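# Carry tube rack through self-closing door to desk

## Task

Take the tube rack from the counter, carry it through the door that swings shut by itself, and set it on the desk. At the end the rack must stand upright with each tube seated all the way down in a hole, and the door must be closed. The rack or any tube touching the floor is a failure. Either robot or both may be used. Finish by releasing the rack and moving the robot(s) away. A robot that tips over or is left leaning is a failure.

## Robot and tools

Robots: two identical Hello Robot Stretch 4 units, r1 and r2. Each has an omni-wheel base, a lift travelling up a mast, an arm that telescopes forward, a wrist with yaw, pitch and roll, and a two-finger gripper. Height is about 1.6 m; the base rim lies within 0.23 m of the base origin. Cameras per robot: <name>_head_camera, <name>_head_left_camera, <name>_head_right_camera, <name>_wrist_camera (e.g. r1_wrist_camera).

Frames: the base frame sits on the floor below the base centre, x forward, y left, z up. hand_pose is reported in it (a point between the open fingertips; printed value may be slightly off). The odometry frame is the base frame as it was at the start. Every robot reports in its own frames, so relative positions of the two robots come only from images, lidar_m and wrist_depth_mm.

execute_actions: argument actions is a list holding one action (or empty, which just returns state and images). An action maps robot names r1 / r2 to a per-robot object. Inside it:
- base: exactly one of translate_m (straight drive, metres, +forward, -2 to 2), strafe_m (sideways, metres, +left, -2 to 2), rotate_rad (turn in place, radians, +counter-clockwise seen from above, -3.2 to 3.2). These are offsets relative to where the base last measured itself.
- joints: absolute targets by name: lift_m 0 to 1.2; arm_m 0 to 0.55; wrist_yaw_rad -1.134 to 4.276 (0 forward, + left, 3.14 stowed back, above 3.4 the arm may obstruct); wrist_pitch_rad -1.117 to 4.259 (0 level, 1.57 pointing down); wrist_roll_rad -1.117 to 4.259 (0 fingers level, + clockwise viewed from behind); gripper_m -0.038 to 0.141 (fingertip gap; negative means fingers pressing together). Out-of-range joint targets are clipped and reported; other bad values or unknown keys reject the whole call with no motion.
- pace: "slow", "default", "fast" or "max" (base up to 0.1/0.3/0.4/0.6 m/s and 1/2/3/4 rad/s; reduced when lift is above 0.2, down to 0.3 m/s and 1 rad/s at 1.2).
- contact_limits: {"arm_m": value} from 0 (gentlest) to 0.75 (firmest), default 0.5.
- end_of_arm: "enable_torque", sent alone, re-powers wrist/gripper motors that shut off.
All motions in one action start together; one action lasts at most 15 s. cameras lists which images to return ([] none, omitted or ["all"] all). Example: {"r1": {"base": {"translate_m": 0.3}, "joints": {"gripper_m": 0.05}, "pace": "fast"}}. A robot or joint left out may keep pushing toward an earlier target without it showing in the status. If a result reports a stop, later motion calls in the same reply are skipped.

wait: seconds 0 to 10; commands nothing and returns state and images. zoom_image: camera name and region [x0, y0, x1, y1] in pixels of that camera's latest full image, at most 504x504. finished_scene: scene number; ends the scene permanently and reports success, so only call it once the goal holds stably.

Results: base_status / joint_status give how each motion ended: done (for base, wheels turned the commanded amount even if slipping), off_target, contact_stop_at_<key> (something blocked it; lift/arm/wheels go slack, a loaded lift may sink), limit_stop_at_<name> (e.g. tilt over 6 degrees, own_body self-collision), time_out, torque_fault (wrist motor overloaded and limp until enable_torque). on_its_own covers things not commanded this call; "held at" is the held target, not the position. lidar_m: 12 distances in metres, 30-degree sectors counter-clockwise from straight ahead (4th left, 7th behind, 10th right); "-" means nothing or closer than 0.25 m; it misses glass and thin legs and sees the other robot. wrist_depth_mm: 7x7 median depths, 100 to 2000 mm. base_odometry counts wheel turns; a gap above about 0.1 rad between turned_by_wheels and turned_by_imu signals a bump or slip. base_tilt in degrees (+ forward/right) with a fixed bias up to 1.5. motor_effort: percent of max, + toward higher joint values, peak in brackets; noisy. Wheel efforts positive turn the base right.

Gripping: command gripper_m below the object width; tighter squeezes harder and pulls the object in. Readings and done do not prove a grasp; a clear change in gripper effort does. Fingers stuck on a surface: raise the lift. To unfold at the start, send lift_m 0.4 with wrist_yaw_rad 0. Wrist tilted up (pitch below -0.2) and rolled can trigger own_body stops.

Avoid: any robot-to-robot contact (a base touching another then driving further presses hard and can end the run; nothing in the state reports it). The two robots' travel can differ by about 3 cm per metre, so a shared load may be strained and tip a robot. Driving or turning with over 1 kg held and arm_m above 0.2 risks tipping, worse at fast/max; pulling or pushing with a high gripper or high contact limit also risks it. A level gripper holding over about 2 kg faults the wrist. Don't drop, slam or shove objects, don't let rack or tubes reach the floor, and keep the robots upright. The door closes by itself, so it must be held or passed while open. Something may occasionally nudge loose objects. Faster robot motion is better, but safety comes first.

Each tool is called after "Call:" by a JSON object that holds its "name" and its "arguments".

## Session

Call:
{"name": "execute_actions", "arguments": {"actions": []}}

Scene clock: 0.00 s.
r1.base_odometry: x=+0.000 y=+0.000 heading=+0.000 (m, m, rad; r1's odometry frame)
r1.turned_by_wheels: +0.000 (rad since the last result)
r1.turned_by_imu: +0.000 (rad since the last result)
r1.base_tilt: forward=+0.2 right=-0.2 (deg)
r1.lidar_m: 1.09 0.96 0.96 1.17 1.84 1.83 2.26 1.56 1.54 2.48 2.15 1.81
r1.base_status: not commanded
r1.joint_positions: lift_m=+0.150 arm_m=+0.000 wrist_yaw_rad=+3.084 wrist_pitch_rad=-0.006 wrist_roll_rad=-0.014 gripper_m=+0.057
r1.joint_status: not commanded
r1.motor_effort: lift_m=+20 arm_m=+0 wrist_yaw_rad=+1 wrist_pitch_rad=-7 wrist_roll_rad=-1 gripper_m=-2 wheel_0=+0 wheel_1=+0 wheel_2=+0 (%)
r1.hand_pose: x=-0.1119 y=+0.1038 z=+0.3301 quat_wxyz=(+0.029, +0.003, -0.007, +1.000) (m; r1's base frame)
r1.wrist_depth_mm: - 141 - - - 1708 1499 / - 140 - - - 1708 1464 / - 132 236 - - 1708 1464 / 111 139 - - - 1708 1499 / - - - - - 1708 1499 / 1281 1308 196 1281 193 1182 1138 / 878 831 842 125 866 778 809
r2.base_odometry: x=+0.000 y=+0.000 heading=+0.000 (m, m, rad; r2's odometry frame)
r2.turned_by_wheels: +0.000 (rad since the last result)
r2.turned_by_imu: +0.000 (rad since the last result)
r2.base_tilt: forward=+0.6 right=-0.1 (deg)
r2.lidar_m: 1.52 2.22 1.92 1.93 2.26 1.98 1.40 1.44 2.07 2.08 2.50 1.58
r2.base_status: not commanded
r2.joint_positions: lift_m=+0.161 arm_m=+0.000 wrist_yaw_rad=+3.090 wrist_pitch_rad=+0.004 wrist_roll_rad=-0.012 gripper_m=+0.057
r2.joint_status: not commanded
r2.motor_effort: lift_m=+21 arm_m=+0 wrist_yaw_rad=-1 wrist_pitch_rad=-7 wrist_roll_rad=+1 gripper_m=-6 wheel_0=+0 wheel_1=+0 wheel_2=-1 (%)
r2.hand_pose: x=-0.1127 y=+0.1022 z=+0.3379 quat_wxyz=(+0.026, -0.002, -0.006, +1.000) (m; r2's base frame)
r2.wrist_depth_mm: - 133 - - 1921 1808 1808 / - 133 1661 - - 1808 1808 / 107 135 272 - - 1921 1808 / 131 153 - - - 1921 1756 / 1863 - - 1808 1499 1661 1537 / 1118 1098 196 1060 878 991 960 / 788 759 798 - 778 707 691
pictures: r1_head_camera, r1_head_left_camera, r1_head_right_camera, r1_wrist_camera, r2_head_camera, r2_head_left_camera, r2_head_right_camera, r2_wrist_camera
camera_calibration (this result's frames):
r1_wrist_camera: T_world_to_cam=[[0.0639401, 0.997845, -0.0147222, -0.0898384], [-0.0290273, -0.0128865, -0.999496, 0.388922], [-0.997531, 0.0643352, 0.0281408, 0.102283], [0, 0, 0, 1]] pos_world=[0.119064, 0.0880763, 0.384525]
r2_wrist_camera: T_world_to_cam=[[0.0950052, 0.99511, -0.0270263, -0.0897628], [0.0424616, -0.0311753, -0.998612, 0.389995], [-0.994571, 0.0937257, -0.0452158, 0.122349], [0, 0, 0, 1]] pos_world=[0.113653, 0.0900149, 0.39256]
Images, in order (width x height): r1_head_camera 420x560, r1_head_left_camera 420x672, r1_head_right_camera 420x672, r1_wrist_camera 616x392, r2_head_camera 420x560, r2_head_left_camera 420x672, r2_head_right_camera 420x672, r2_wrist_camera 616x392.

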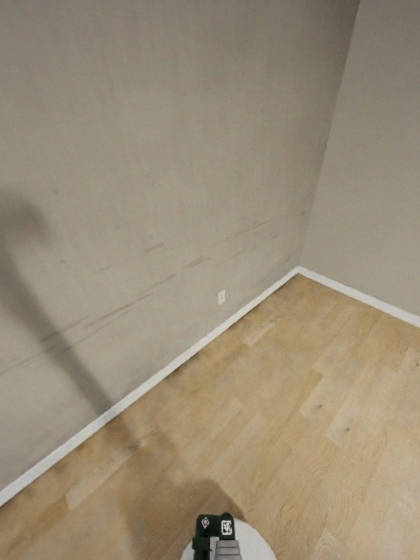

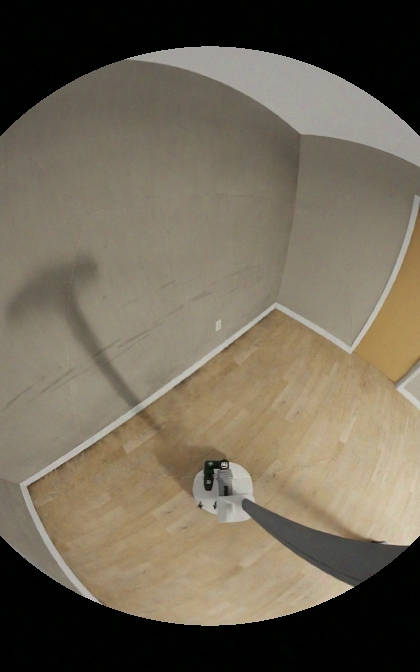

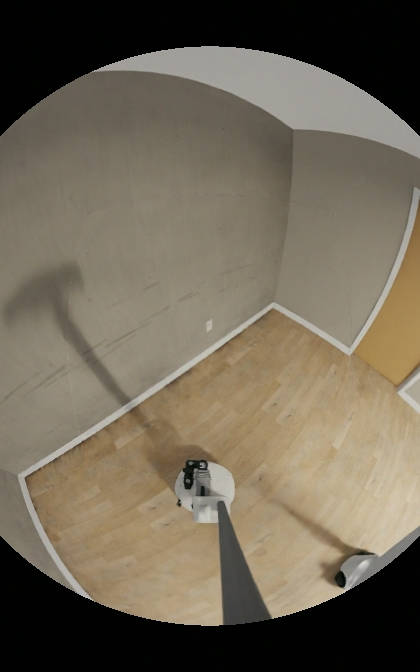

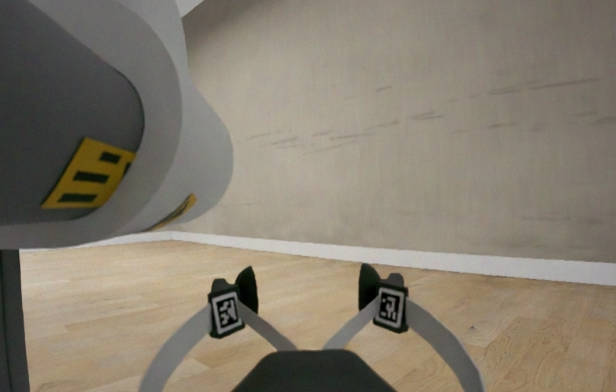

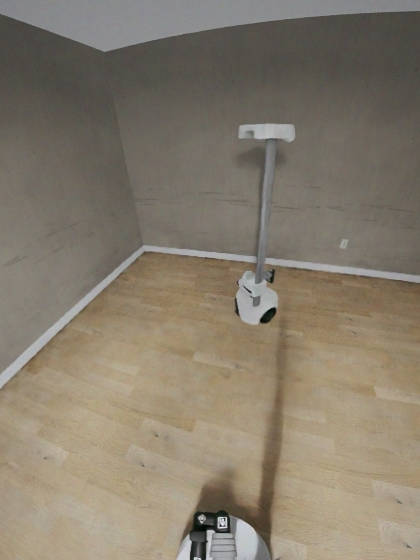

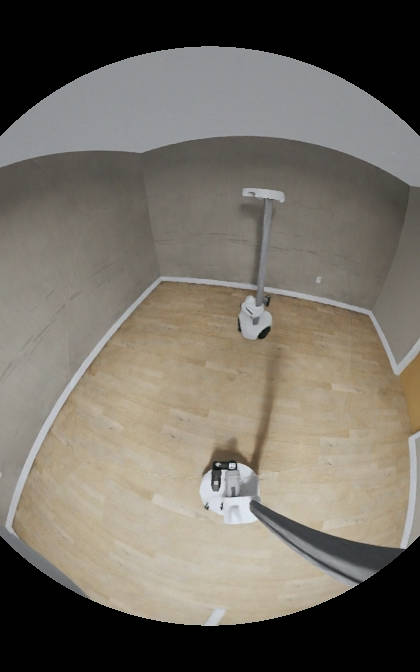

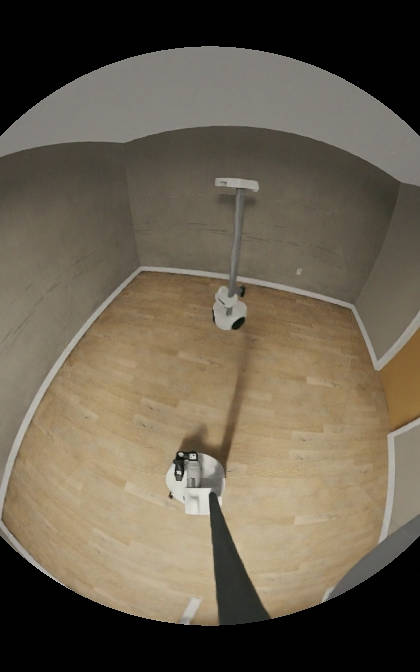

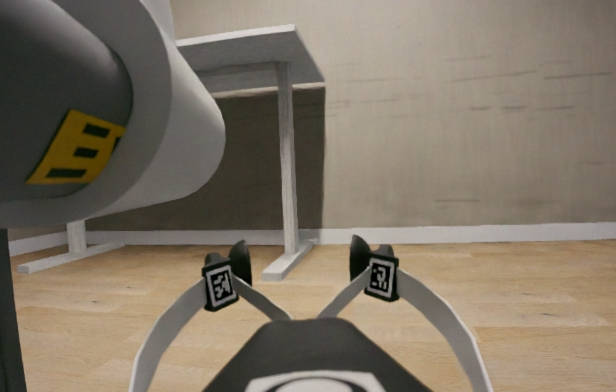

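Call:
{"name": "zoom_image", "arguments": {"camera": "r1_head_right_camera", "region": [260, 170, 420, 440]}}

Call:
{"name": "zoom_image", "arguments": {"camera": "r2_head_right_camera", "region": [300, 240, 420, 500]}}

Region (260, 170, 420, 440) of r1_head_right_camera's 420x672 image, scaled by 1.867, with more detail than that image has; it fills the left 299 columns of this view, and the rest is white.

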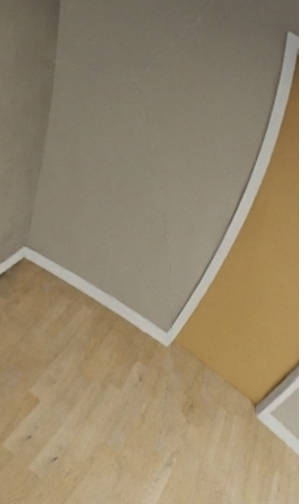

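Region (300, 240, 420, 500) of r2_head_right_camera's 420x672 image, scaled by 1.938, with more detail than that image has; it fills the left 233 columns of this view, and the rest is white.

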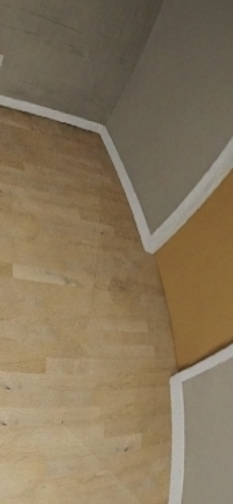

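Call:
{"name": "zoom_image", "arguments": {"camera": "r2_head_right_camera", "region": [350, 345, 420, 455]}}

Call:
{"name": "zoom_image", "arguments": {"camera": "r1_head_right_camera", "region": [330, 325, 420, 415]}}

Call:
{"name": "zoom_image", "arguments": {"camera": "r2_head_camera", "region": [210, 250, 310, 340]}}

Region (350, 345, 420, 455) of r2_head_right_camera's 420x672 image, scaled by 4.582, with more detail than that image has; it fills the left 321 columns of this view, and the rest is white.

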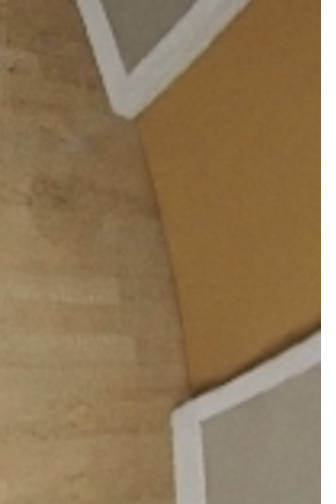

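Region (330, 325, 420, 415) of r1_head_right_camera's 420x672 image, scaled by 5.600, with more detail than that image has.

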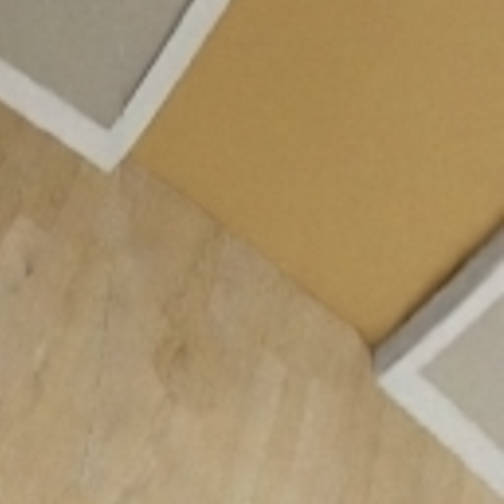

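Region (210, 250, 310, 340) of r2_head_camera's 420x560 image, scaled by 5.040, with more detail than that image has; it fills the top 454 rows of this view, and the rest is white.

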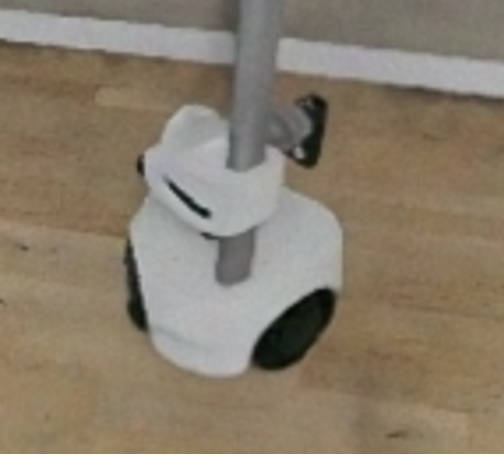

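Call:
{"name": "execute_actions", "arguments": {"actions": [{"r1": {"base": {"rotate_rad": -1.22}, "pace": "max"}, "r2": {"base": {"rotate_rad": -2.99}, "joints": {"gripper_m": 0.0, "wrist_yaw_rad": 3.14}, "pace": "max"}}], "cameras": ["r1_head_camera", "r2_head_camera", "r2_head_left_camera"]}}

Scene clock: 122.00 s.
r1.base_odometry: x=+0.000 y=+0.000 heading=-1.220 (m, m, rad; r1's odometry frame)
r1.turned_by_wheels: -1.220 (rad since the last result)
r1.turned_by_imu: -1.224 (rad since the last result)
r1.base_tilt: forward=+0.1 right=-0.3 (deg)
r1.lidar_m: 2.16 2.16 1.21 0.99 0.94 1.06 1.67 1.82 2.01 3.05 1.54 2.71
r1.base_status: done
r1.joint_positions: lift_m=+0.150 arm_m=+0.000 wrist_yaw_rad=+3.084 wrist_pitch_rad=-0.006 wrist_roll_rad=-0.014 gripper_m=+0.057
r1.joint_status: not commanded
r1.motor_effort: lift_m=+20(20) arm_m=+0(0) wrist_yaw_rad=+0(2) wrist_pitch_rad=-7(8) wrist_roll_rad=-1(1) gripper_m=-4(4) wheel_0=+1(9) wheel_1=-1(11) wheel_2=+0(8) (%)
r1.hand_pose: x=-0.1118 y=+0.1039 z=+0.3301 quat_wxyz=(+0.029, +0.003, -0.007, +1.000) (m; r1's base frame)
r1.wrist_depth_mm: - 140 - - 1397 1042 878 / - 140 1983 - 1397 1060 866 / - 132 236 - 1430 1060 891 / 111 140 1921 - 1464 1078 891 / 1576 1708 1921 - 1430 1078 878 / 1281 1308 196 1281 194 1008 866 / 891 842 854 125 866 778 809
r2.base_odometry: x=+0.000 y=+0.000 heading=-2.990 (m, m, rad; r2's odometry frame)
r2.turned_by_wheels: -2.990 (rad since the last result)
r2.turned_by_imu: -2.947 (rad since the last result)
r2.base_tilt: forward=+0.6 right=-0.1 (deg)
r2.lidar_m: 1.18 1.58 2.04 2.08 2.69 1.55 2.78 2.07 1.95 2.00 2.12 1.19
r2.base_status: done
r2.joint_positions: lift_m=+0.161 arm_m=+0.000 wrist_yaw_rad=+3.140 wrist_pitch_rad=+0.004 wrist_roll_rad=-0.012 gripper_m=+0.000
r2.joint_status: all done
r2.motor_effort: lift_m=+21(21) arm_m=+0(0) wrist_yaw_rad=+0(6) wrist_pitch_rad=-6(6) wrist_roll_rad=+1(1) gripper_m=-6(3) wheel_0=-1(10) wheel_1=-1(13) wheel_2=-2(10) (%)
r2.hand_pose: x=-0.1174 y=+0.0880 z=+0.3379 quat_wxyz=(+0.001, -0.002, -0.006, +1.000) (m; r2's base frame)
r2.wrist_depth_mm: - 131 - - - - - / - 122 190 - - - - / - 126 190 - - - - / 133 134 - - 1808 - - / 1808 - - 217 1576 1618 1576 / 1025 1098 182 188 173 991 960 / 699 732 809 - 768 707 699
pictures: r1_head_camera, r2_head_camera, r2_head_left_camera
Images, in order (width x height): r1_head_camera 420x560, r2_head_camera 420x560, r2_head_left_camera 420x672.

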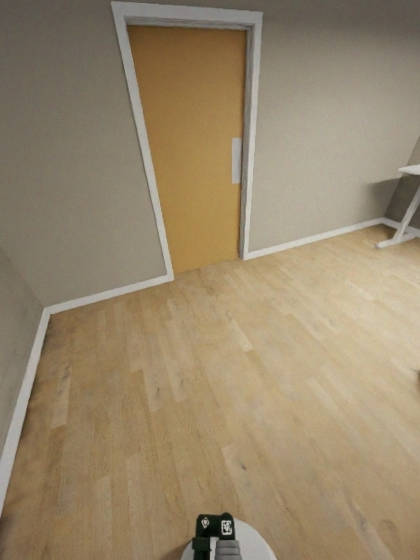

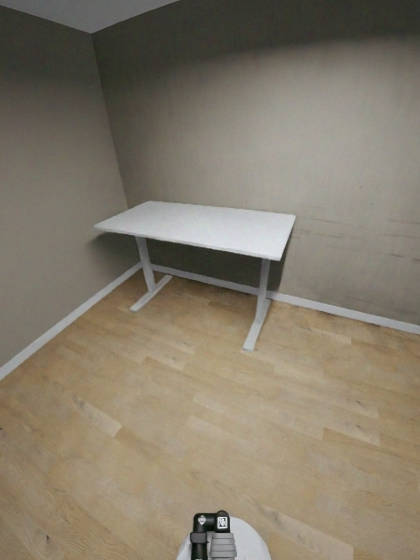

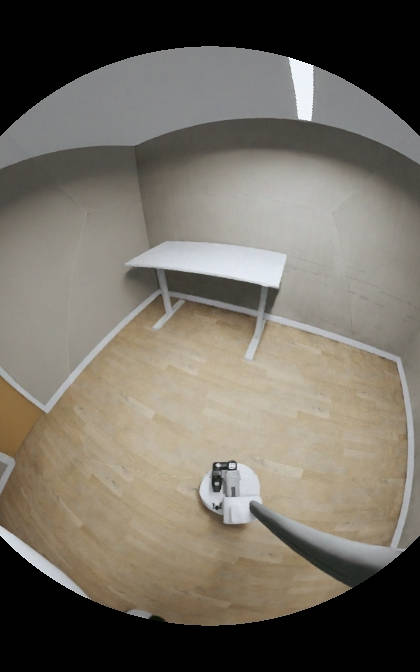

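Call:
{"name": "zoom_image", "arguments": {"camera": "r2_head_left_camera", "region": [0, 370, 100, 490]}}

Call:
{"name": "zoom_image", "arguments": {"camera": "r1_head_camera", "region": [150, 230, 270, 300]}}

Region (0, 370, 100, 490) of r2_head_left_camera's 420x672 image, scaled by 4.200, with more detail than that image has.

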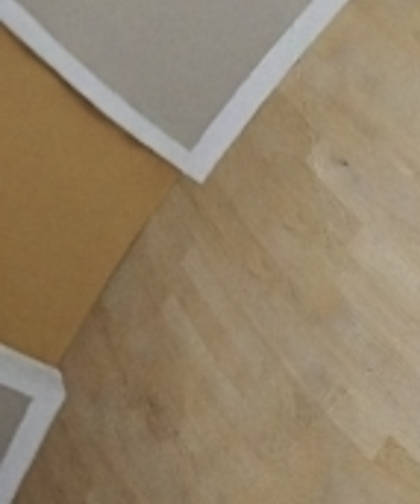

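Region (150, 230, 270, 300) of r1_head_camera's 420x560 image, scaled by 4.200, with more detail than that image has; it fills the top 294 rows of this view, and the rest is white.

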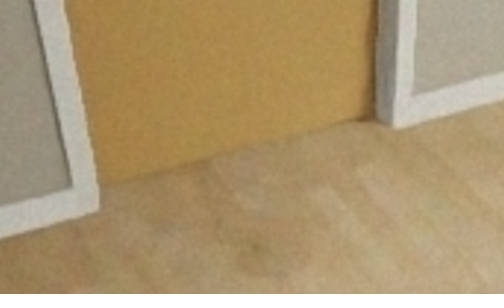

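Call:
{"name": "execute_actions", "arguments": {"actions": [{"r2": {"base": {"rotate_rad": -0.085}, "pace": "max"}}], "cameras": ["r2_head_left_camera"]}}

Scene clock: 145.47 s.
r1.base_odometry: x=+0.000 y=+0.000 heading=-1.220 (m, m, rad; r1's odometry frame)
r1.turned_by_wheels: +0.000 (rad since the last result)
r1.turned_by_imu: +0.001 (rad since the last result)
r1.base_tilt: forward=+0.2 right=-0.3 (deg)
r1.lidar_m: 2.14 2.13 1.21 0.96 0.97 1.08 1.71 1.81 2.02 3.08 1.55 2.70
r1.base_status: not commanded
r1.joint_positions: lift_m=+0.150 arm_m=+0.000 wrist_yaw_rad=+3.084 wrist_pitch_rad=-0.006 wrist_roll_rad=-0.014 gripper_m=+0.057
r1.joint_status: not commanded
r1.motor_effort: lift_m=+20(20) arm_m=-1(0) wrist_yaw_rad=+0(0) wrist_pitch_rad=-8(8) wrist_roll_rad=-1(1) gripper_m=-3(3) wheel_0=+1(1) wheel_1=-1(1) wheel_2=+0(0) (%)
r1.hand_pose: x=-0.1118 y=+0.1039 z=+0.3301 quat_wxyz=(+0.029, +0.003, -0.007, +1.000) (m; r1's base frame)
r1.wrist_depth_mm: - 141 - - 1397 1042 866 / - 140 1921 - 1397 1060 866 / - 132 236 - 1397 1060 878 / 111 139 1921 - 1430 1078 878 / 1537 1756 1921 - 1430 1078 891 / 1308 1308 196 1281 194 1008 878 / 891 842 854 125 866 768 809
r2.base_odometry: x=+0.000 y=+0.000 heading=-3.075 (m, m, rad; r2's odometry frame)
r2.turned_by_wheels: -0.085 (rad since the last result)
r2.turned_by_imu: -0.083 (rad since the last result)
r2.base_tilt: forward=+0.7 right=-0.1 (deg)
r2.lidar_m: 1.20 1.47 2.04 2.06 2.49 1.54 1.57 2.15 1.95 1.97 2.20 1.82
r2.base_status: done
r2.joint_positions: lift_m=+0.161 arm_m=+0.000 wrist_yaw_rad=+3.140 wrist_pitch_rad=+0.004 wrist_roll_rad=-0.012 gripper_m=+0.000
r2.joint_status: not commanded
r2.motor_effort: lift_m=+21(21) arm_m=-1(0) wrist_yaw_rad=+0(1) wrist_pitch_rad=-6(6) wrist_roll_rad=+0(1) gripper_m=-8(2) wheel_0=+0(6) wheel_1=+0(9) wheel_2=-2(8) (%)
r2.hand_pose: x=-0.1174 y=+0.0880 z=+0.3379 quat_wxyz=(+0.001, -0.002, -0.006, +1.000) (m; r2's base frame)
r2.wrist_depth_mm: - 131 - - - - - / - 122 189 - - - - / - 126 190 - - - - / 133 135 - - 1863 - - / 1808 - - 216 1537 1661 1618 / 1025 1098 182 187 174 991 976 / 723 732 798 - 759 707 699
pictures: r2_head_left_camera
Images, in order (width x height): r2_head_left_camera 420x672.

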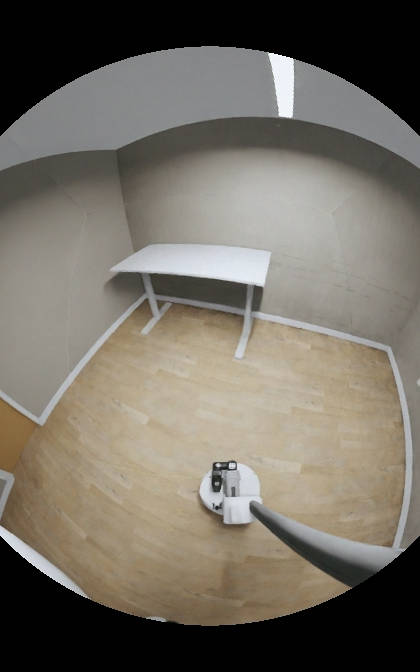

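Call:
{"name": "execute_actions", "arguments": {"actions": [{"r1": {"base": {"translate_m": 1.3}, "joints": {"lift_m": 0.5, "wrist_yaw_rad": 1.571, "wrist_roll_rad": 0.0}, "pace": "max"}, "r2": {"base": {"strafe_m": 1.92}, "pace": "max"}}], "cameras": ["r1_head_camera", "r2_head_camera", "r2_head_left_camera"]}}

Scene clock: 154.83 s.
r1.base_odometry: x=+0.447 y=-1.221 heading=-1.220 (m, m, rad; r1's odometry frame)
r1.turned_by_wheels: +0.000 (rad since the last result)
r1.turned_by_imu: -0.003 (rad since the last result)
r1.base_tilt: forward=+0.2 right=-0.2 (deg)
r1.lidar_m: 0.71 0.97 1.03 1.48 1.46 1.60 2.44 3.02 3.34 2.51 2.46 0.69
r1.base_status: done
r1.joint_positions: lift_m=+0.500 arm_m=+0.000 wrist_yaw_rad=+1.571 wrist_pitch_rad=-0.006 wrist_roll_rad=+0.000 gripper_m=+0.057
r1.joint_status: all done
r1.motor_effort: lift_m=+24(28) arm_m=+0(0) wrist_yaw_rad=+1(8) wrist_pitch_rad=-8(7) wrist_roll_rad=+0(0) gripper_m=-4(3) wheel_0=-1(7) wheel_1=+0(8) wheel_2=+1(14) (%)
r1.hand_pose: x=+0.2585 y=+0.2885 z=+0.6797 quat_wxyz=(+0.707, +0.002, -0.002, +0.707) (m; r1's base frame)
r1.wrist_depth_mm: 1229 1336 1464 1537 1098 809 668 / 1255 1336 1464 1576 1138 820 668 / 1229 1336 1430 1576 1118 831 683 / 1255 1336 1464 1537 1160 842 676 / 1255 1336 1430 1576 1160 842 683 / 1205 1308 196 1537 193 842 683 / 1205 1281 1430 125 1160 778 691
r2.base_odometry: x=+0.127 y=-1.916 heading=-3.076 (m, m, rad; r2's odometry frame)
r2.turned_by_wheels: +0.000 (rad since the last result)
r2.turned_by_imu: +0.008 (rad since the last result)
r2.base_tilt: forward=+0.6 right=-0.2 (deg)
r2.lidar_m: 0.45 0.29 0.31 0.32 0.41 0.76 0.69 0.65 3.74 3.80 2.05 1.88
r2.base_status: done
r2.joint_positions: lift_m=+0.161 arm_m=+0.000 wrist_yaw_rad=+3.140 wrist_pitch_rad=+0.004 wrist_roll_rad=-0.012 gripper_m=+0.000
r2.joint_status: not commanded
r2.motor_effort: lift_m=+21(21) arm_m=+0(0) wrist_yaw_rad=-1(0) wrist_pitch_rad=-6(6) wrist_roll_rad=+0(1) gripper_m=-4(6) wheel_0=+2(16) wheel_1=-3(18) wheel_2=+0(1) (%)
r2.hand_pose: x=-0.1174 y=+0.0879 z=+0.3379 quat_wxyz=(+0.001, -0.002, -0.006, +1.000) (m; r2's base frame)
r2.wrist_depth_mm: - 131 - - - 842 615 / - 122 189 - - 891 627 / - 126 189 - - 931 647 / 132 134 - - - 960 647 / 831 946 - 216 1756 991 647 / 699 768 181 189 174 750 654 / 715 723 798 - 759 691 634
pictures: r1_head_camera, r2_head_camera, r2_head_left_camera
Images, in order (width x height): r1_head_camera 420x560, r2_head_camera 420x560, r2_head_left_camera 420x672.

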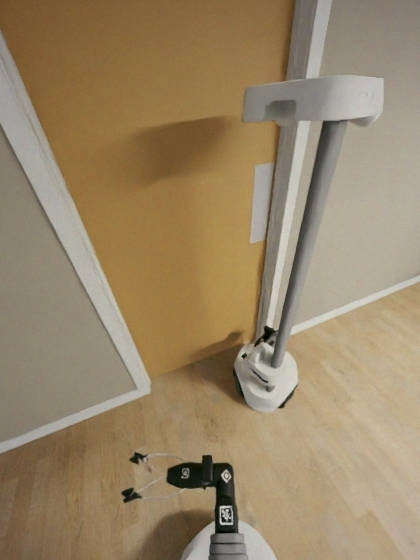

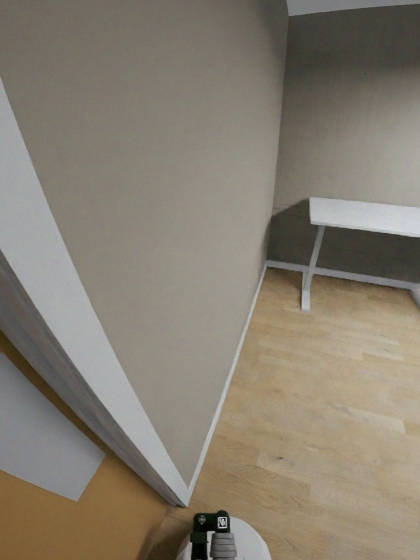

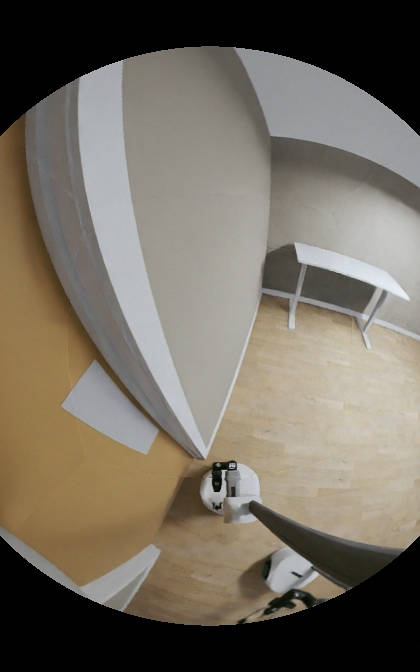

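Call:
{"name": "zoom_image", "arguments": {"camera": "r2_head_camera", "region": [120, 460, 280, 560]}}

Call:
{"name": "zoom_image", "arguments": {"camera": "r2_head_left_camera", "region": [130, 430, 290, 570]}}

Region (120, 460, 280, 560) of r2_head_camera's 420x560 image, scaled by 3.150, with more detail than that image has; it fills the top 315 rows of this view, and the rest is white.

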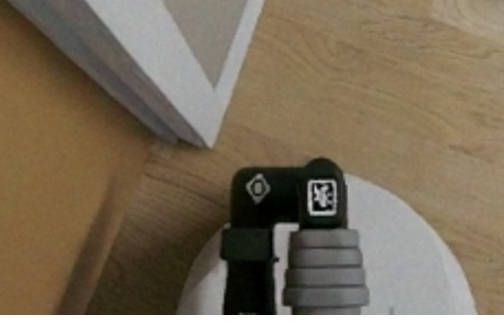

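Region (130, 430, 290, 570) of r2_head_left_camera's 420x672 image, scaled by 3.150, with more detail than that image has; it fills the top 441 rows of this view, and the rest is white.

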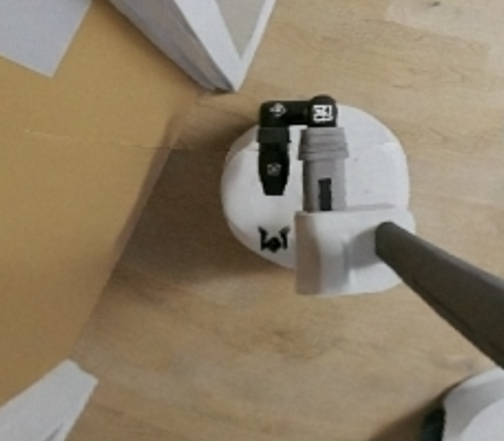

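Call:
{"name": "execute_actions", "arguments": {"actions": [{"r2": {"base": {"strafe_m": 0.10}, "pace": "default"}}], "cameras": ["r2_head_left_camera"]}}

Scene clock: 173.60 s.
r1.base_odometry: x=+0.447 y=-1.221 heading=-1.220 (m, m, rad; r1's odometry frame)
r1.turned_by_wheels: +0.000 (rad since the last result)
r1.turned_by_imu: +0.001 (rad since the last result)
r1.base_tilt: forward=+0.1 right=-0.1 (deg)
r1.lidar_m: 0.72 0.97 1.04 1.48 1.44 1.62 2.48 3.01 3.32 2.49 2.48 0.76
r1.base_status: not commanded
r1.joint_positions: lift_m=+0.500 arm_m=+0.000 wrist_yaw_rad=+1.571 wrist_pitch_rad=-0.006 wrist_roll_rad=+0.000 gripper_m=+0.057
r1.joint_status: not commanded
r1.motor_effort: lift_m=+23(23) arm_m=-1(1) wrist_yaw_rad=+2(1) wrist_pitch_rad=-7(7) wrist_roll_rad=+0(1) gripper_m=-3(3) wheel_0=-1(0) wheel_1=+0(0) wheel_2=+1(1) (%)
r1.hand_pose: x=+0.2585 y=+0.2885 z=+0.6797 quat_wxyz=(+0.707, +0.002, -0.002, +0.707) (m; r1's base frame)
r1.wrist_depth_mm: 1229 1336 1464 1576 1118 809 668 / 1229 1336 1430 1576 1118 831 668 / 1255 1336 1464 1537 1138 831 676 / 1229 1336 1430 1537 1138 842 683 / 1229 1336 1430 1537 1138 842 683 / 1205 1308 196 1576 193 842 683 / 1229 1281 1430 125 1160 788 691
r2.base_odometry: x=+0.134 y=-2.016 heading=-3.075 (m, m, rad; r2's odometry frame)
r2.turned_by_wheels: +0.000 (rad since the last result)
r2.turned_by_imu: +0.002 (rad since the last result)
r2.base_tilt: forward=+0.6 right=-0.1 (deg)
r2.lidar_m: 0.28 0.25 0.25 0.25 0.31 0.62 0.80 0.68 3.84 3.88 2.11 1.92
r2.base_status: done
r2.joint_positions: lift_m=+0.161 arm_m=+0.000 wrist_yaw_rad=+3.140 wrist_pitch_rad=+0.004 wrist_roll_rad=-0.012 gripper_m=+0.000
r2.joint_status: not commanded
r2.motor_effort: lift_m=+21(21) arm_m=+0(0) wrist_yaw_rad=-1(0) wrist_pitch_rad=-7(6) wrist_roll_rad=+2(1) gripper_m=-4(4) wheel_0=-1(9) wheel_1=+2(11) wheel_2=+0(2) (%)
r2.hand_pose: x=-0.1174 y=+0.0879 z=+0.3379 quat_wxyz=(+0.001, -0.002, -0.006, +1.000) (m; r2's base frame)
r2.wrist_depth_mm: - 131 - - - 683 382 / - 122 189 - - 683 375 / - 126 190 - - 683 387 / 132 134 - - - 699 392 / 820 1708 - 216 1756 699 394 / 715 891 181 187 174 699 397 / 699 732 809 - 768 615 404
pictures: r2_head_left_camera
Images, in order (width x height): r2_head_left_camera 420x672.

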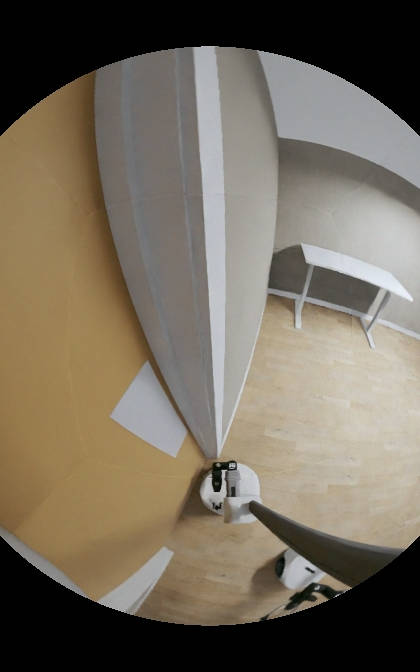

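Call:
{"name": "zoom_image", "arguments": {"camera": "r2_head_left_camera", "region": [160, 430, 280, 540]}}

Region (160, 430, 280, 540) of r2_head_left_camera's 420x672 image, scaled by 4.200, with more detail than that image has; it fills the top 462 rows of this view, and the rest is white.

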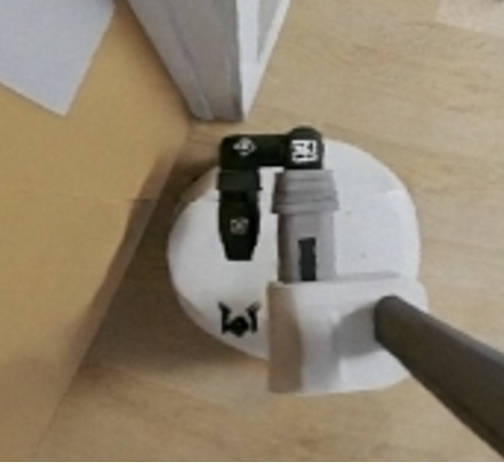

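Call:
{"name": "execute_actions", "arguments": {"actions": [{"r1": {"base": {"translate_m": 0.25}, "joints": {"wrist_pitch_rad": 1.571}, "pace": "default"}, "r2": {"base": {"strafe_m": 0.63}, "pace": "default"}}], "cameras": ["r1_head_camera", "r2_head_camera", "r2_head_left_camera"]}}

Scene clock: 200.90 s.
r1.base_odometry: x=+0.533 y=-1.456 heading=-1.220 (m, m, rad; r1's odometry frame)
r1.turned_by_wheels: +0.000 (rad since the last result)
r1.turned_by_imu: +0.001 (rad since the last result)
r1.base_tilt: forward=+0.2 right=-0.2 (deg)
r1.lidar_m: 0.94 0.73 0.80 1.21 1.55 1.72 2.60 3.26 3.56 2.42 1.87 0.99
r1.base_status: done
r1.joint_positions: lift_m=+0.500 arm_m=+0.000 wrist_yaw_rad=+1.571 wrist_pitch_rad=+1.571 wrist_roll_rad=+0.000 gripper_m=+0.057
r1.joint_status: all done
r1.motor_effort: lift_m=+23(23) arm_m=+0(0) wrist_yaw_rad=+0(2) wrist_pitch_rad=+0(3) wrist_roll_rad=+0(0) gripper_m=-3(3) wheel_0=-1(5) wheel_1=+0(6) wheel_2=+2(10) (%)
r1.hand_pose: x=+0.2586 y=+0.0001 z=+0.3894 quat_wxyz=(+0.500, -0.500, +0.500, +0.500) (m; r1's base frame)
r1.wrist_depth_mm: 603 609 615 603 609 609 609 / 603 603 609 603 609 609 609 / 397 394 500 609 609 609 609 / 394 394 399 609 609 603 609 / 394 394 397 609 609 609 609 / 394 397 196 609 195 603 609 / 394 394 397 125 609 603 609
r2.base_odometry: x=+0.175 y=-2.644 heading=-3.075 (m, m, rad; r2's odometry frame)
r2.turned_by_wheels: +0.000 (rad since the last result)
r2.turned_by_imu: +0.000 (rad since the last result)
r2.base_tilt: forward=+0.5 right=-0.2 (deg)
r2.lidar_m: 2.31 2.83 0.30 0.25 - 0.25 0.26 0.59 0.88 4.48 0.49 0.68
r2.base_status: done
r2.joint_positions: lift_m=+0.161 arm_m=+0.000 wrist_yaw_rad=+3.140 wrist_pitch_rad=+0.004 wrist_roll_rad=-0.012 gripper_m=+0.000
r2.joint_status: not commanded
r2.motor_effort: lift_m=+21(21) arm_m=-1(0) wrist_yaw_rad=-1(0) wrist_pitch_rad=-6(7) wrist_roll_rad=+1(2) gripper_m=-3(5) wheel_0=-9(21) wheel_1=+11(21) wheel_2=+4(4) (%)
r2.hand_pose: x=-0.1174 y=+0.0879 z=+0.3379 quat_wxyz=(+0.001, -0.002, -0.006, +1.000) (m; r2's base frame)
r2.wrist_depth_mm: - 131 407 320 248 200 - / - 122 189 325 250 204 180 / - 126 189 329 254 206 180 / 133 134 430 334 258 208 181 / 1756 1499 492 217 260 209 182 / 1042 1025 182 187 174 206 184 / 707 741 564 - 248 200 -
pictures: r1_head_camera, r2_head_camera, r2_head_left_camera
Images, in order (width x height): r1_head_camera 420x560, r2_head_camera 420x560, r2_head_left_camera 420x672.

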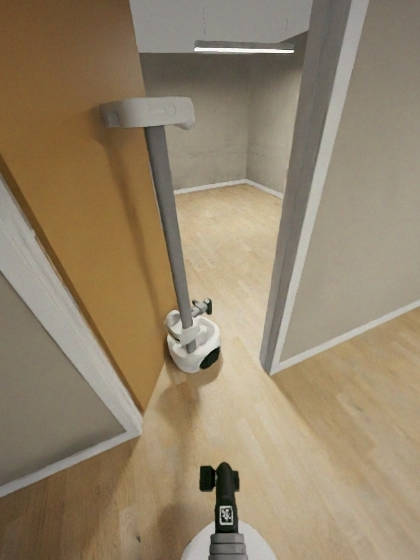

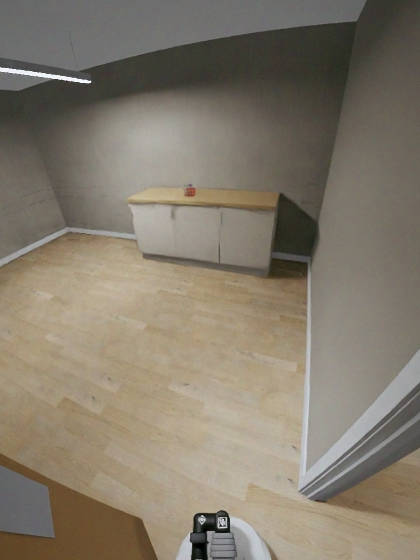

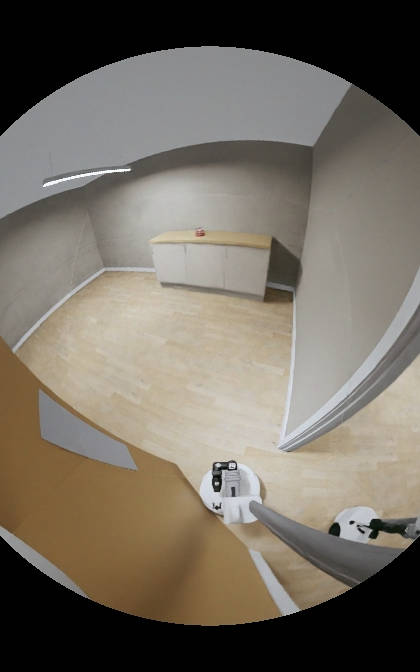

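Call:
{"name": "zoom_image", "arguments": {"camera": "r2_head_camera", "region": [160, 165, 220, 215]}}

Call:
{"name": "zoom_image", "arguments": {"camera": "r2_head_camera", "region": [115, 170, 325, 290]}}

Call:
{"name": "zoom_image", "arguments": {"camera": "r2_head_left_camera", "region": [150, 420, 310, 580]}}

Region (160, 165, 220, 215) of r2_head_camera's 420x560 image, scaled by 8.400, with more detail than that image has.

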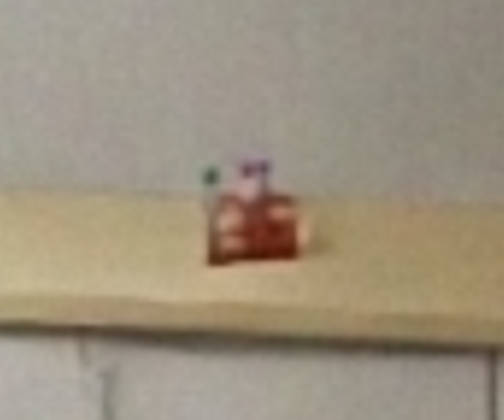

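Region (115, 170, 325, 290) of r2_head_camera's 420x560 image, scaled by 2.400, with more detail than that image has; it fills the top 288 rows of this view, and the rest is white.

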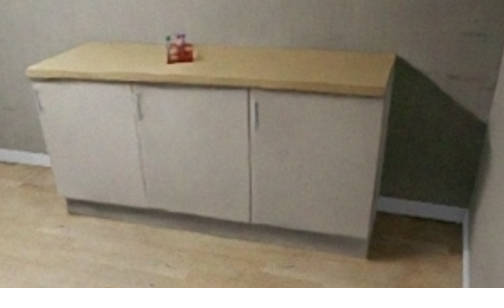

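Region (150, 420, 310, 580) of r2_head_left_camera's 420x672 image, scaled by 3.150, with more detail than that image has.

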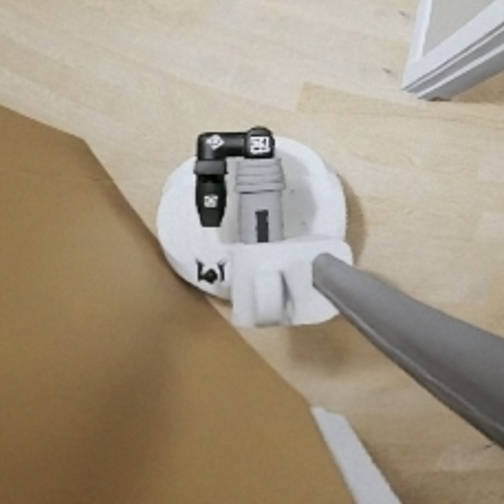

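Call:
{"name": "execute_actions", "arguments": {"actions": [{"r1": {"base": {"translate_m": 0.18}, "pace": "max"}, "r2": {"base": {"rotate_rad": 0.98}, "pace": "default"}}], "cameras": ["r1_head_camera", "r2_head_left_camera"]}}

Scene clock: 225.93 s.
r1.base_odometry: x=+0.595 y=-1.625 heading=-1.220 (m, m, rad; r1's odometry frame)
r1.turned_by_wheels: +0.000 (rad since the last result)
r1.turned_by_imu: +0.001 (rad since the last result)
r1.base_tilt: forward=+0.2 right=-0.2 (deg)
r1.lidar_m: 0.77 0.71 0.61 0.93 1.59 1.78 2.72 3.41 3.77 2.33 1.41 0.82
r1.base_status: done
r1.joint_positions: lift_m=+0.500 arm_m=+0.000 wrist_yaw_rad=+1.571 wrist_pitch_rad=+1.571 wrist_roll_rad=+0.000 gripper_m=+0.057
r1.joint_status: not commanded
r1.motor_effort: lift_m=+23(23) arm_m=-1(0) wrist_yaw_rad=+0(1) wrist_pitch_rad=-1(0) wrist_roll_rad=+0(0) gripper_m=-3(3) wheel_0=-2(8) wheel_1=-1(9) wheel_2=+1(12) (%)
r1.hand_pose: x=+0.2586 y=+0.0000 z=+0.3894 quat_wxyz=(+0.500, -0.500, +0.500, +0.500) (m; r1's base frame)
r1.wrist_depth_mm: 609 609 609 609 609 609 609 / 603 603 609 609 609 609 609 / 397 397 496 609 609 609 609 / 394 397 399 609 609 609 609 / 394 394 397 603 609 609 609 / 394 394 196 603 195 609 609 / 394 394 397 125 609 609 609
r2.base_odometry: x=+0.175 y=-2.643 heading=-2.095 (m, m, rad; r2's odometry frame)
r2.turned_by_wheels: +0.979 (rad since the last result)
r2.turned_by_imu: +0.966 (rad since the last result)
r2.base_tilt: forward=+0.7 right=+0.0 (deg)
r2.lidar_m: 0.35 0.25 - 0.25 0.25 0.51 0.67 4.46 0.49 0.59 2.32 2.70
r2.base_status: done
r2.joint_positions: lift_m=+0.161 arm_m=+0.000 wrist_yaw_rad=+3.140 wrist_pitch_rad=+0.004 wrist_roll_rad=-0.012 gripper_m=+0.000
r2.joint_status: not commanded
r2.motor_effort: lift_m=+21(21) arm_m=+0(0) wrist_yaw_rad=-1(1) wrist_pitch_rad=-6(6) wrist_roll_rad=+2(1) gripper_m=-5(5) wheel_0=-10(15) wheel_1=+6(9) wheel_2=-4(9) (%)
r2.hand_pose: x=-0.1174 y=+0.0879 z=+0.3379 quat_wxyz=(+0.001, -0.002, -0.006, +1.000) (m; r2's base frame)
r2.wrist_depth_mm: - 131 891 - - 544 257 / - 122 190 - - 554 264 / - 126 189 - - 564 271 / 132 134 - - - 574 273 / 1756 - 931 216 1756 574 277 / 1025 1118 182 188 173 492 276 / 715 750 809 - 768 410 273
pictures: r1_head_camera, r2_head_left_camera
Images, in order (width x height): r1_head_camera 420x560, r2_head_left_camera 420x672.

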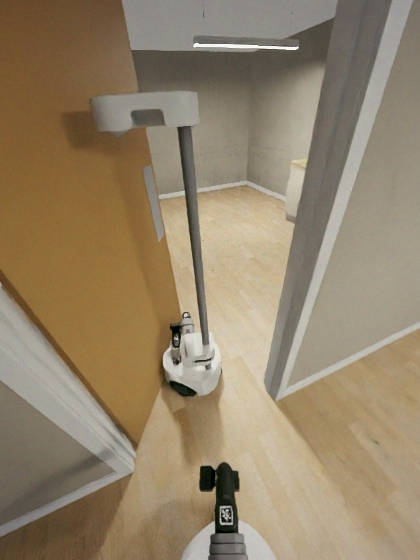

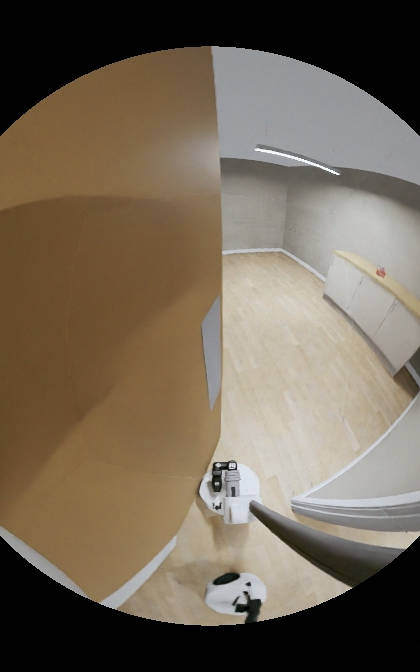

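Call:
{"name": "execute_actions", "arguments": {"actions": [{"r1": {"base": {"translate_m": 0.27}, "pace": "fast"}, "r2": {"base": {"translate_m": 0.32}, "pace": "fast"}}], "cameras": ["r1_head_camera", "r2_head_left_camera"]}}

Scene clock: 232.07 s.
r1.base_odometry: x=+0.688 y=-1.878 heading=-1.220 (m, m, rad; r1's odometry frame)
r1.turned_by_wheels: +0.000 (rad since the last result)
r1.turned_by_imu: +0.001 (rad since the last result)
r1.base_tilt: forward=+0.2 right=-0.3 (deg)
r1.lidar_m: 0.82 0.65 0.50 0.51 1.71 1.89 2.91 3.69 3.79 2.23 0.80 0.57
r1.base_status: done
r1.joint_positions: lift_m=+0.500 arm_m=+0.000 wrist_yaw_rad=+1.571 wrist_pitch_rad=+1.571 wrist_roll_rad=+0.000 gripper_m=+0.057
r1.joint_status: not commanded
r1.motor_effort: lift_m=+24(24) arm_m=-1(0) wrist_yaw_rad=-1(1) wrist_pitch_rad=+0(0) wrist_roll_rad=+1(0) gripper_m=-3(3) wheel_0=+0(7) wheel_1=+1(8) wheel_2=+0(12) (%)
r1.hand_pose: x=+0.2586 y=+0.0000 z=+0.3894 quat_wxyz=(+0.500, -0.500, +0.500, +0.500) (m; r1's base frame)
r1.wrist_depth_mm: 609 609 603 609 609 615 609 / 609 603 603 609 609 609 615 / 397 397 504 609 609 609 609 / 394 394 399 603 609 609 609 / 394 394 394 603 609 609 609 / 392 394 196 603 195 609 609 / 394 394 397 125 603 609 609
r2.base_odometry: x=+0.015 y=-2.920 heading=-2.095 (m, m, rad; r2's odometry frame)
r2.turned_by_wheels: +0.001 (rad since the last result)
r2.turned_by_imu: +0.000 (rad since the last result)
r2.base_tilt: forward=+0.6 right=-0.1 (deg)
r2.lidar_m: 4.00 3.67 0.25 - 0.25 0.40 0.73 0.67 0.69 1.26 2.24 2.58
r2.base_status: done
r2.joint_positions: lift_m=+0.161 arm_m=+0.000 wrist_yaw_rad=+3.140 wrist_pitch_rad=+0.004 wrist_roll_rad=-0.012 gripper_m=+0.000
r2.joint_status: not commanded
r2.motor_effort: lift_m=+21(21) arm_m=+0(1) wrist_yaw_rad=+0(2) wrist_pitch_rad=-6(6) wrist_roll_rad=+1(0) gripper_m=-6(6) wheel_0=-2(8) wheel_1=+7(18) wheel_2=+1(17) (%)
r2.hand_pose: x=-0.1174 y=+0.0879 z=+0.3379 quat_wxyz=(+0.001, -0.002, -0.006, +1.000) (m; r2's base frame)
r2.wrist_depth_mm: - 131 1160 - - 304 - / - 122 190 - - 314 198 / - 126 189 - - 325 201 / 133 134 - - - 329 204 / 1808 - 976 216 1537 332 207 / 1025 1118 181 188 174 298 206 / 715 732 809 - 732 270 206
pictures: r1_head_camera, r2_head_left_camera
Images, in order (width x height): r1_head_camera 420x560, r2_head_left_camera 420x672.

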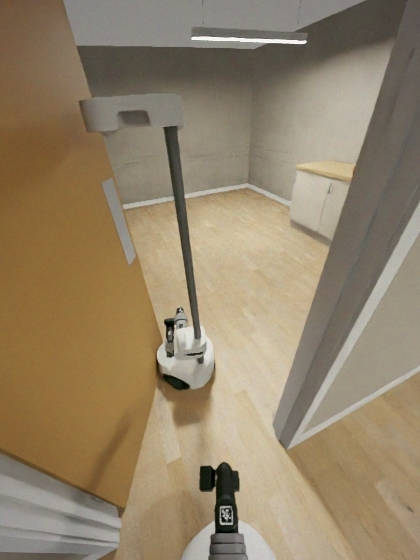

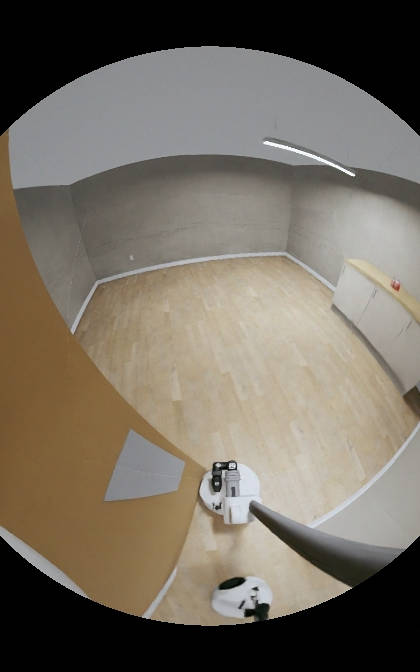

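Call:
{"name": "zoom_image", "arguments": {"camera": "r1_head_camera", "region": [100, 400, 320, 560]}}

Region (100, 400, 320, 560) of r1_head_camera's 420x560 image, scaled by 2.291, with more detail than that image has; it fills the top 367 rows of this view, and the rest is white.

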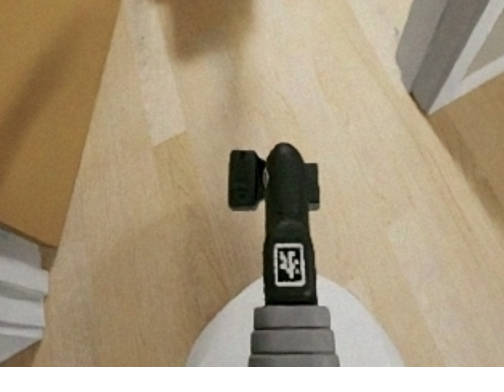

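Call:
{"name": "execute_actions", "arguments": {"actions": [{"r1": {"base": {"translate_m": 0.78}, "joints": {"lift_m": 0.62}, "pace": "max"}, "r2": {"base": {"strafe_m": 0.41}, "pace": "fast"}}], "cameras": ["r1_head_camera", "r1_head_right_camera", "r2_head_left_camera"]}}

Scene clock: 269.83 s.
r1.base_odometry: x=+0.956 y=-2.611 heading=-1.220 (m, m, rad; r1's odometry frame)
r1.turned_by_wheels: +0.000 (rad since the last result)
r1.turned_by_imu: -0.001 (rad since the last result)
r1.base_tilt: forward=+0.1 right=-0.4 (deg)
r1.lidar_m: 4.37 4.30 0.45 0.44 0.64 0.75 3.45 4.39 0.32 0.45 2.11 2.27
r1.base_status: done
r1.joint_positions: lift_m=+0.620 arm_m=+0.000 wrist_yaw_rad=+1.571 wrist_pitch_rad=+1.571 wrist_roll_rad=+0.000 gripper_m=+0.057
r1.joint_status: all done
r1.motor_effort: lift_m=+23(28) arm_m=+0(0) wrist_yaw_rad=-1(0) wrist_pitch_rad=+0(1) wrist_roll_rad=+0(1) gripper_m=-2(3) wheel_0=+0(7) wheel_1=+0(8) wheel_2=+1(13) (%)
r1.hand_pose: x=+0.2586 y=+0.0000 z=+0.5094 quat_wxyz=(+0.500, -0.500, +0.500, +0.500) (m; r1's base frame)
r1.wrist_depth_mm: 723 723 723 723 732 723 723 / 723 723 732 723 732 723 723 / 715 512 574 723 723 723 723 / 512 512 517 723 723 723 723 / 512 512 512 723 723 732 723 / 480 512 196 723 195 723 723 / 512 512 715 125 723 723 723
r2.base_odometry: x=+0.369 y=-3.125 heading=-2.095 (m, m, rad; r2's odometry frame)
r2.turned_by_wheels: +0.000 (rad since the last result)
r2.turned_by_imu: -0.008 (rad since the last result)
r2.base_tilt: forward=+0.6 right=+0.0 (deg)
r2.lidar_m: 3.90 2.91 0.25 0.25 - 0.25 0.37 4.86 0.45 0.45 2.63 3.00
r2.base_status: done
r2.joint_positions: lift_m=+0.161 arm_m=+0.000 wrist_yaw_rad=+3.140 wrist_pitch_rad=+0.004 wrist_roll_rad=-0.012 gripper_m=+0.000
r2.joint_status: not commanded
r2.motor_effort: lift_m=+21(21) arm_m=+0(0) wrist_yaw_rad=-1(1) wrist_pitch_rad=-6(6) wrist_roll_rad=+1(1) gripper_m=-6(6) wheel_0=-20(22) wheel_1=+13(20) wheel_2=+8(11) (%)
r2.hand_pose: x=-0.1174 y=+0.0879 z=+0.3379 quat_wxyz=(+0.001, -0.002, -0.006, +1.000) (m; r2's base frame)
r2.wrist_depth_mm: - 131 707 415 265 191 - / - 122 189 424 268 194 163 / - 126 189 430 273 197 166 / 133 134 759 445 277 200 167 / 1808 - 1708 216 279 202 169 / 1008 1118 182 189 175 194 170 / 707 741 809 - 258 187 -
pictures: r1_head_camera, r1_head_right_camera, r2_head_left_camera
Images, in order (width x height): r1_head_camera 420x560, r1_head_right_camera 420x672, r2_head_left_camera 420x672.

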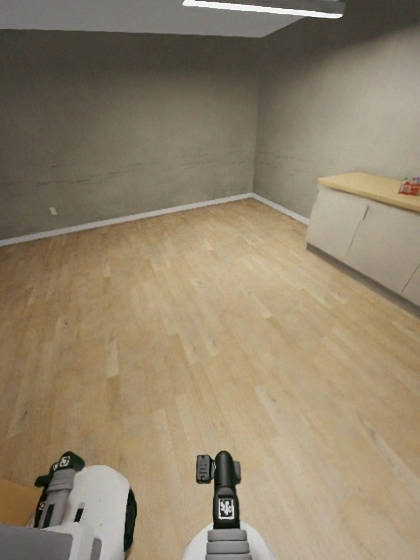

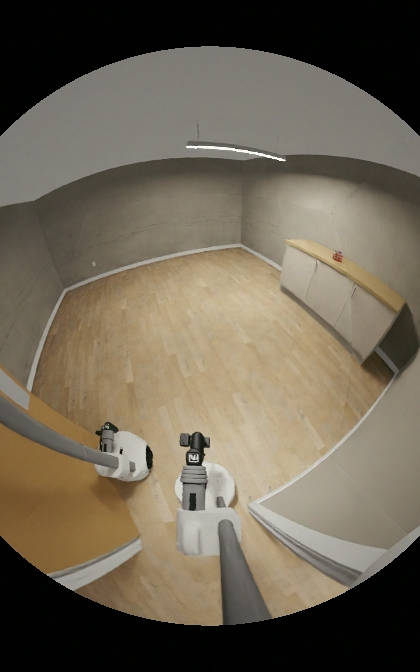

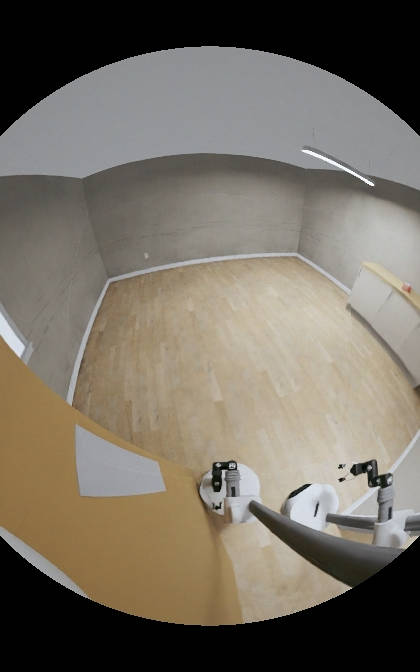

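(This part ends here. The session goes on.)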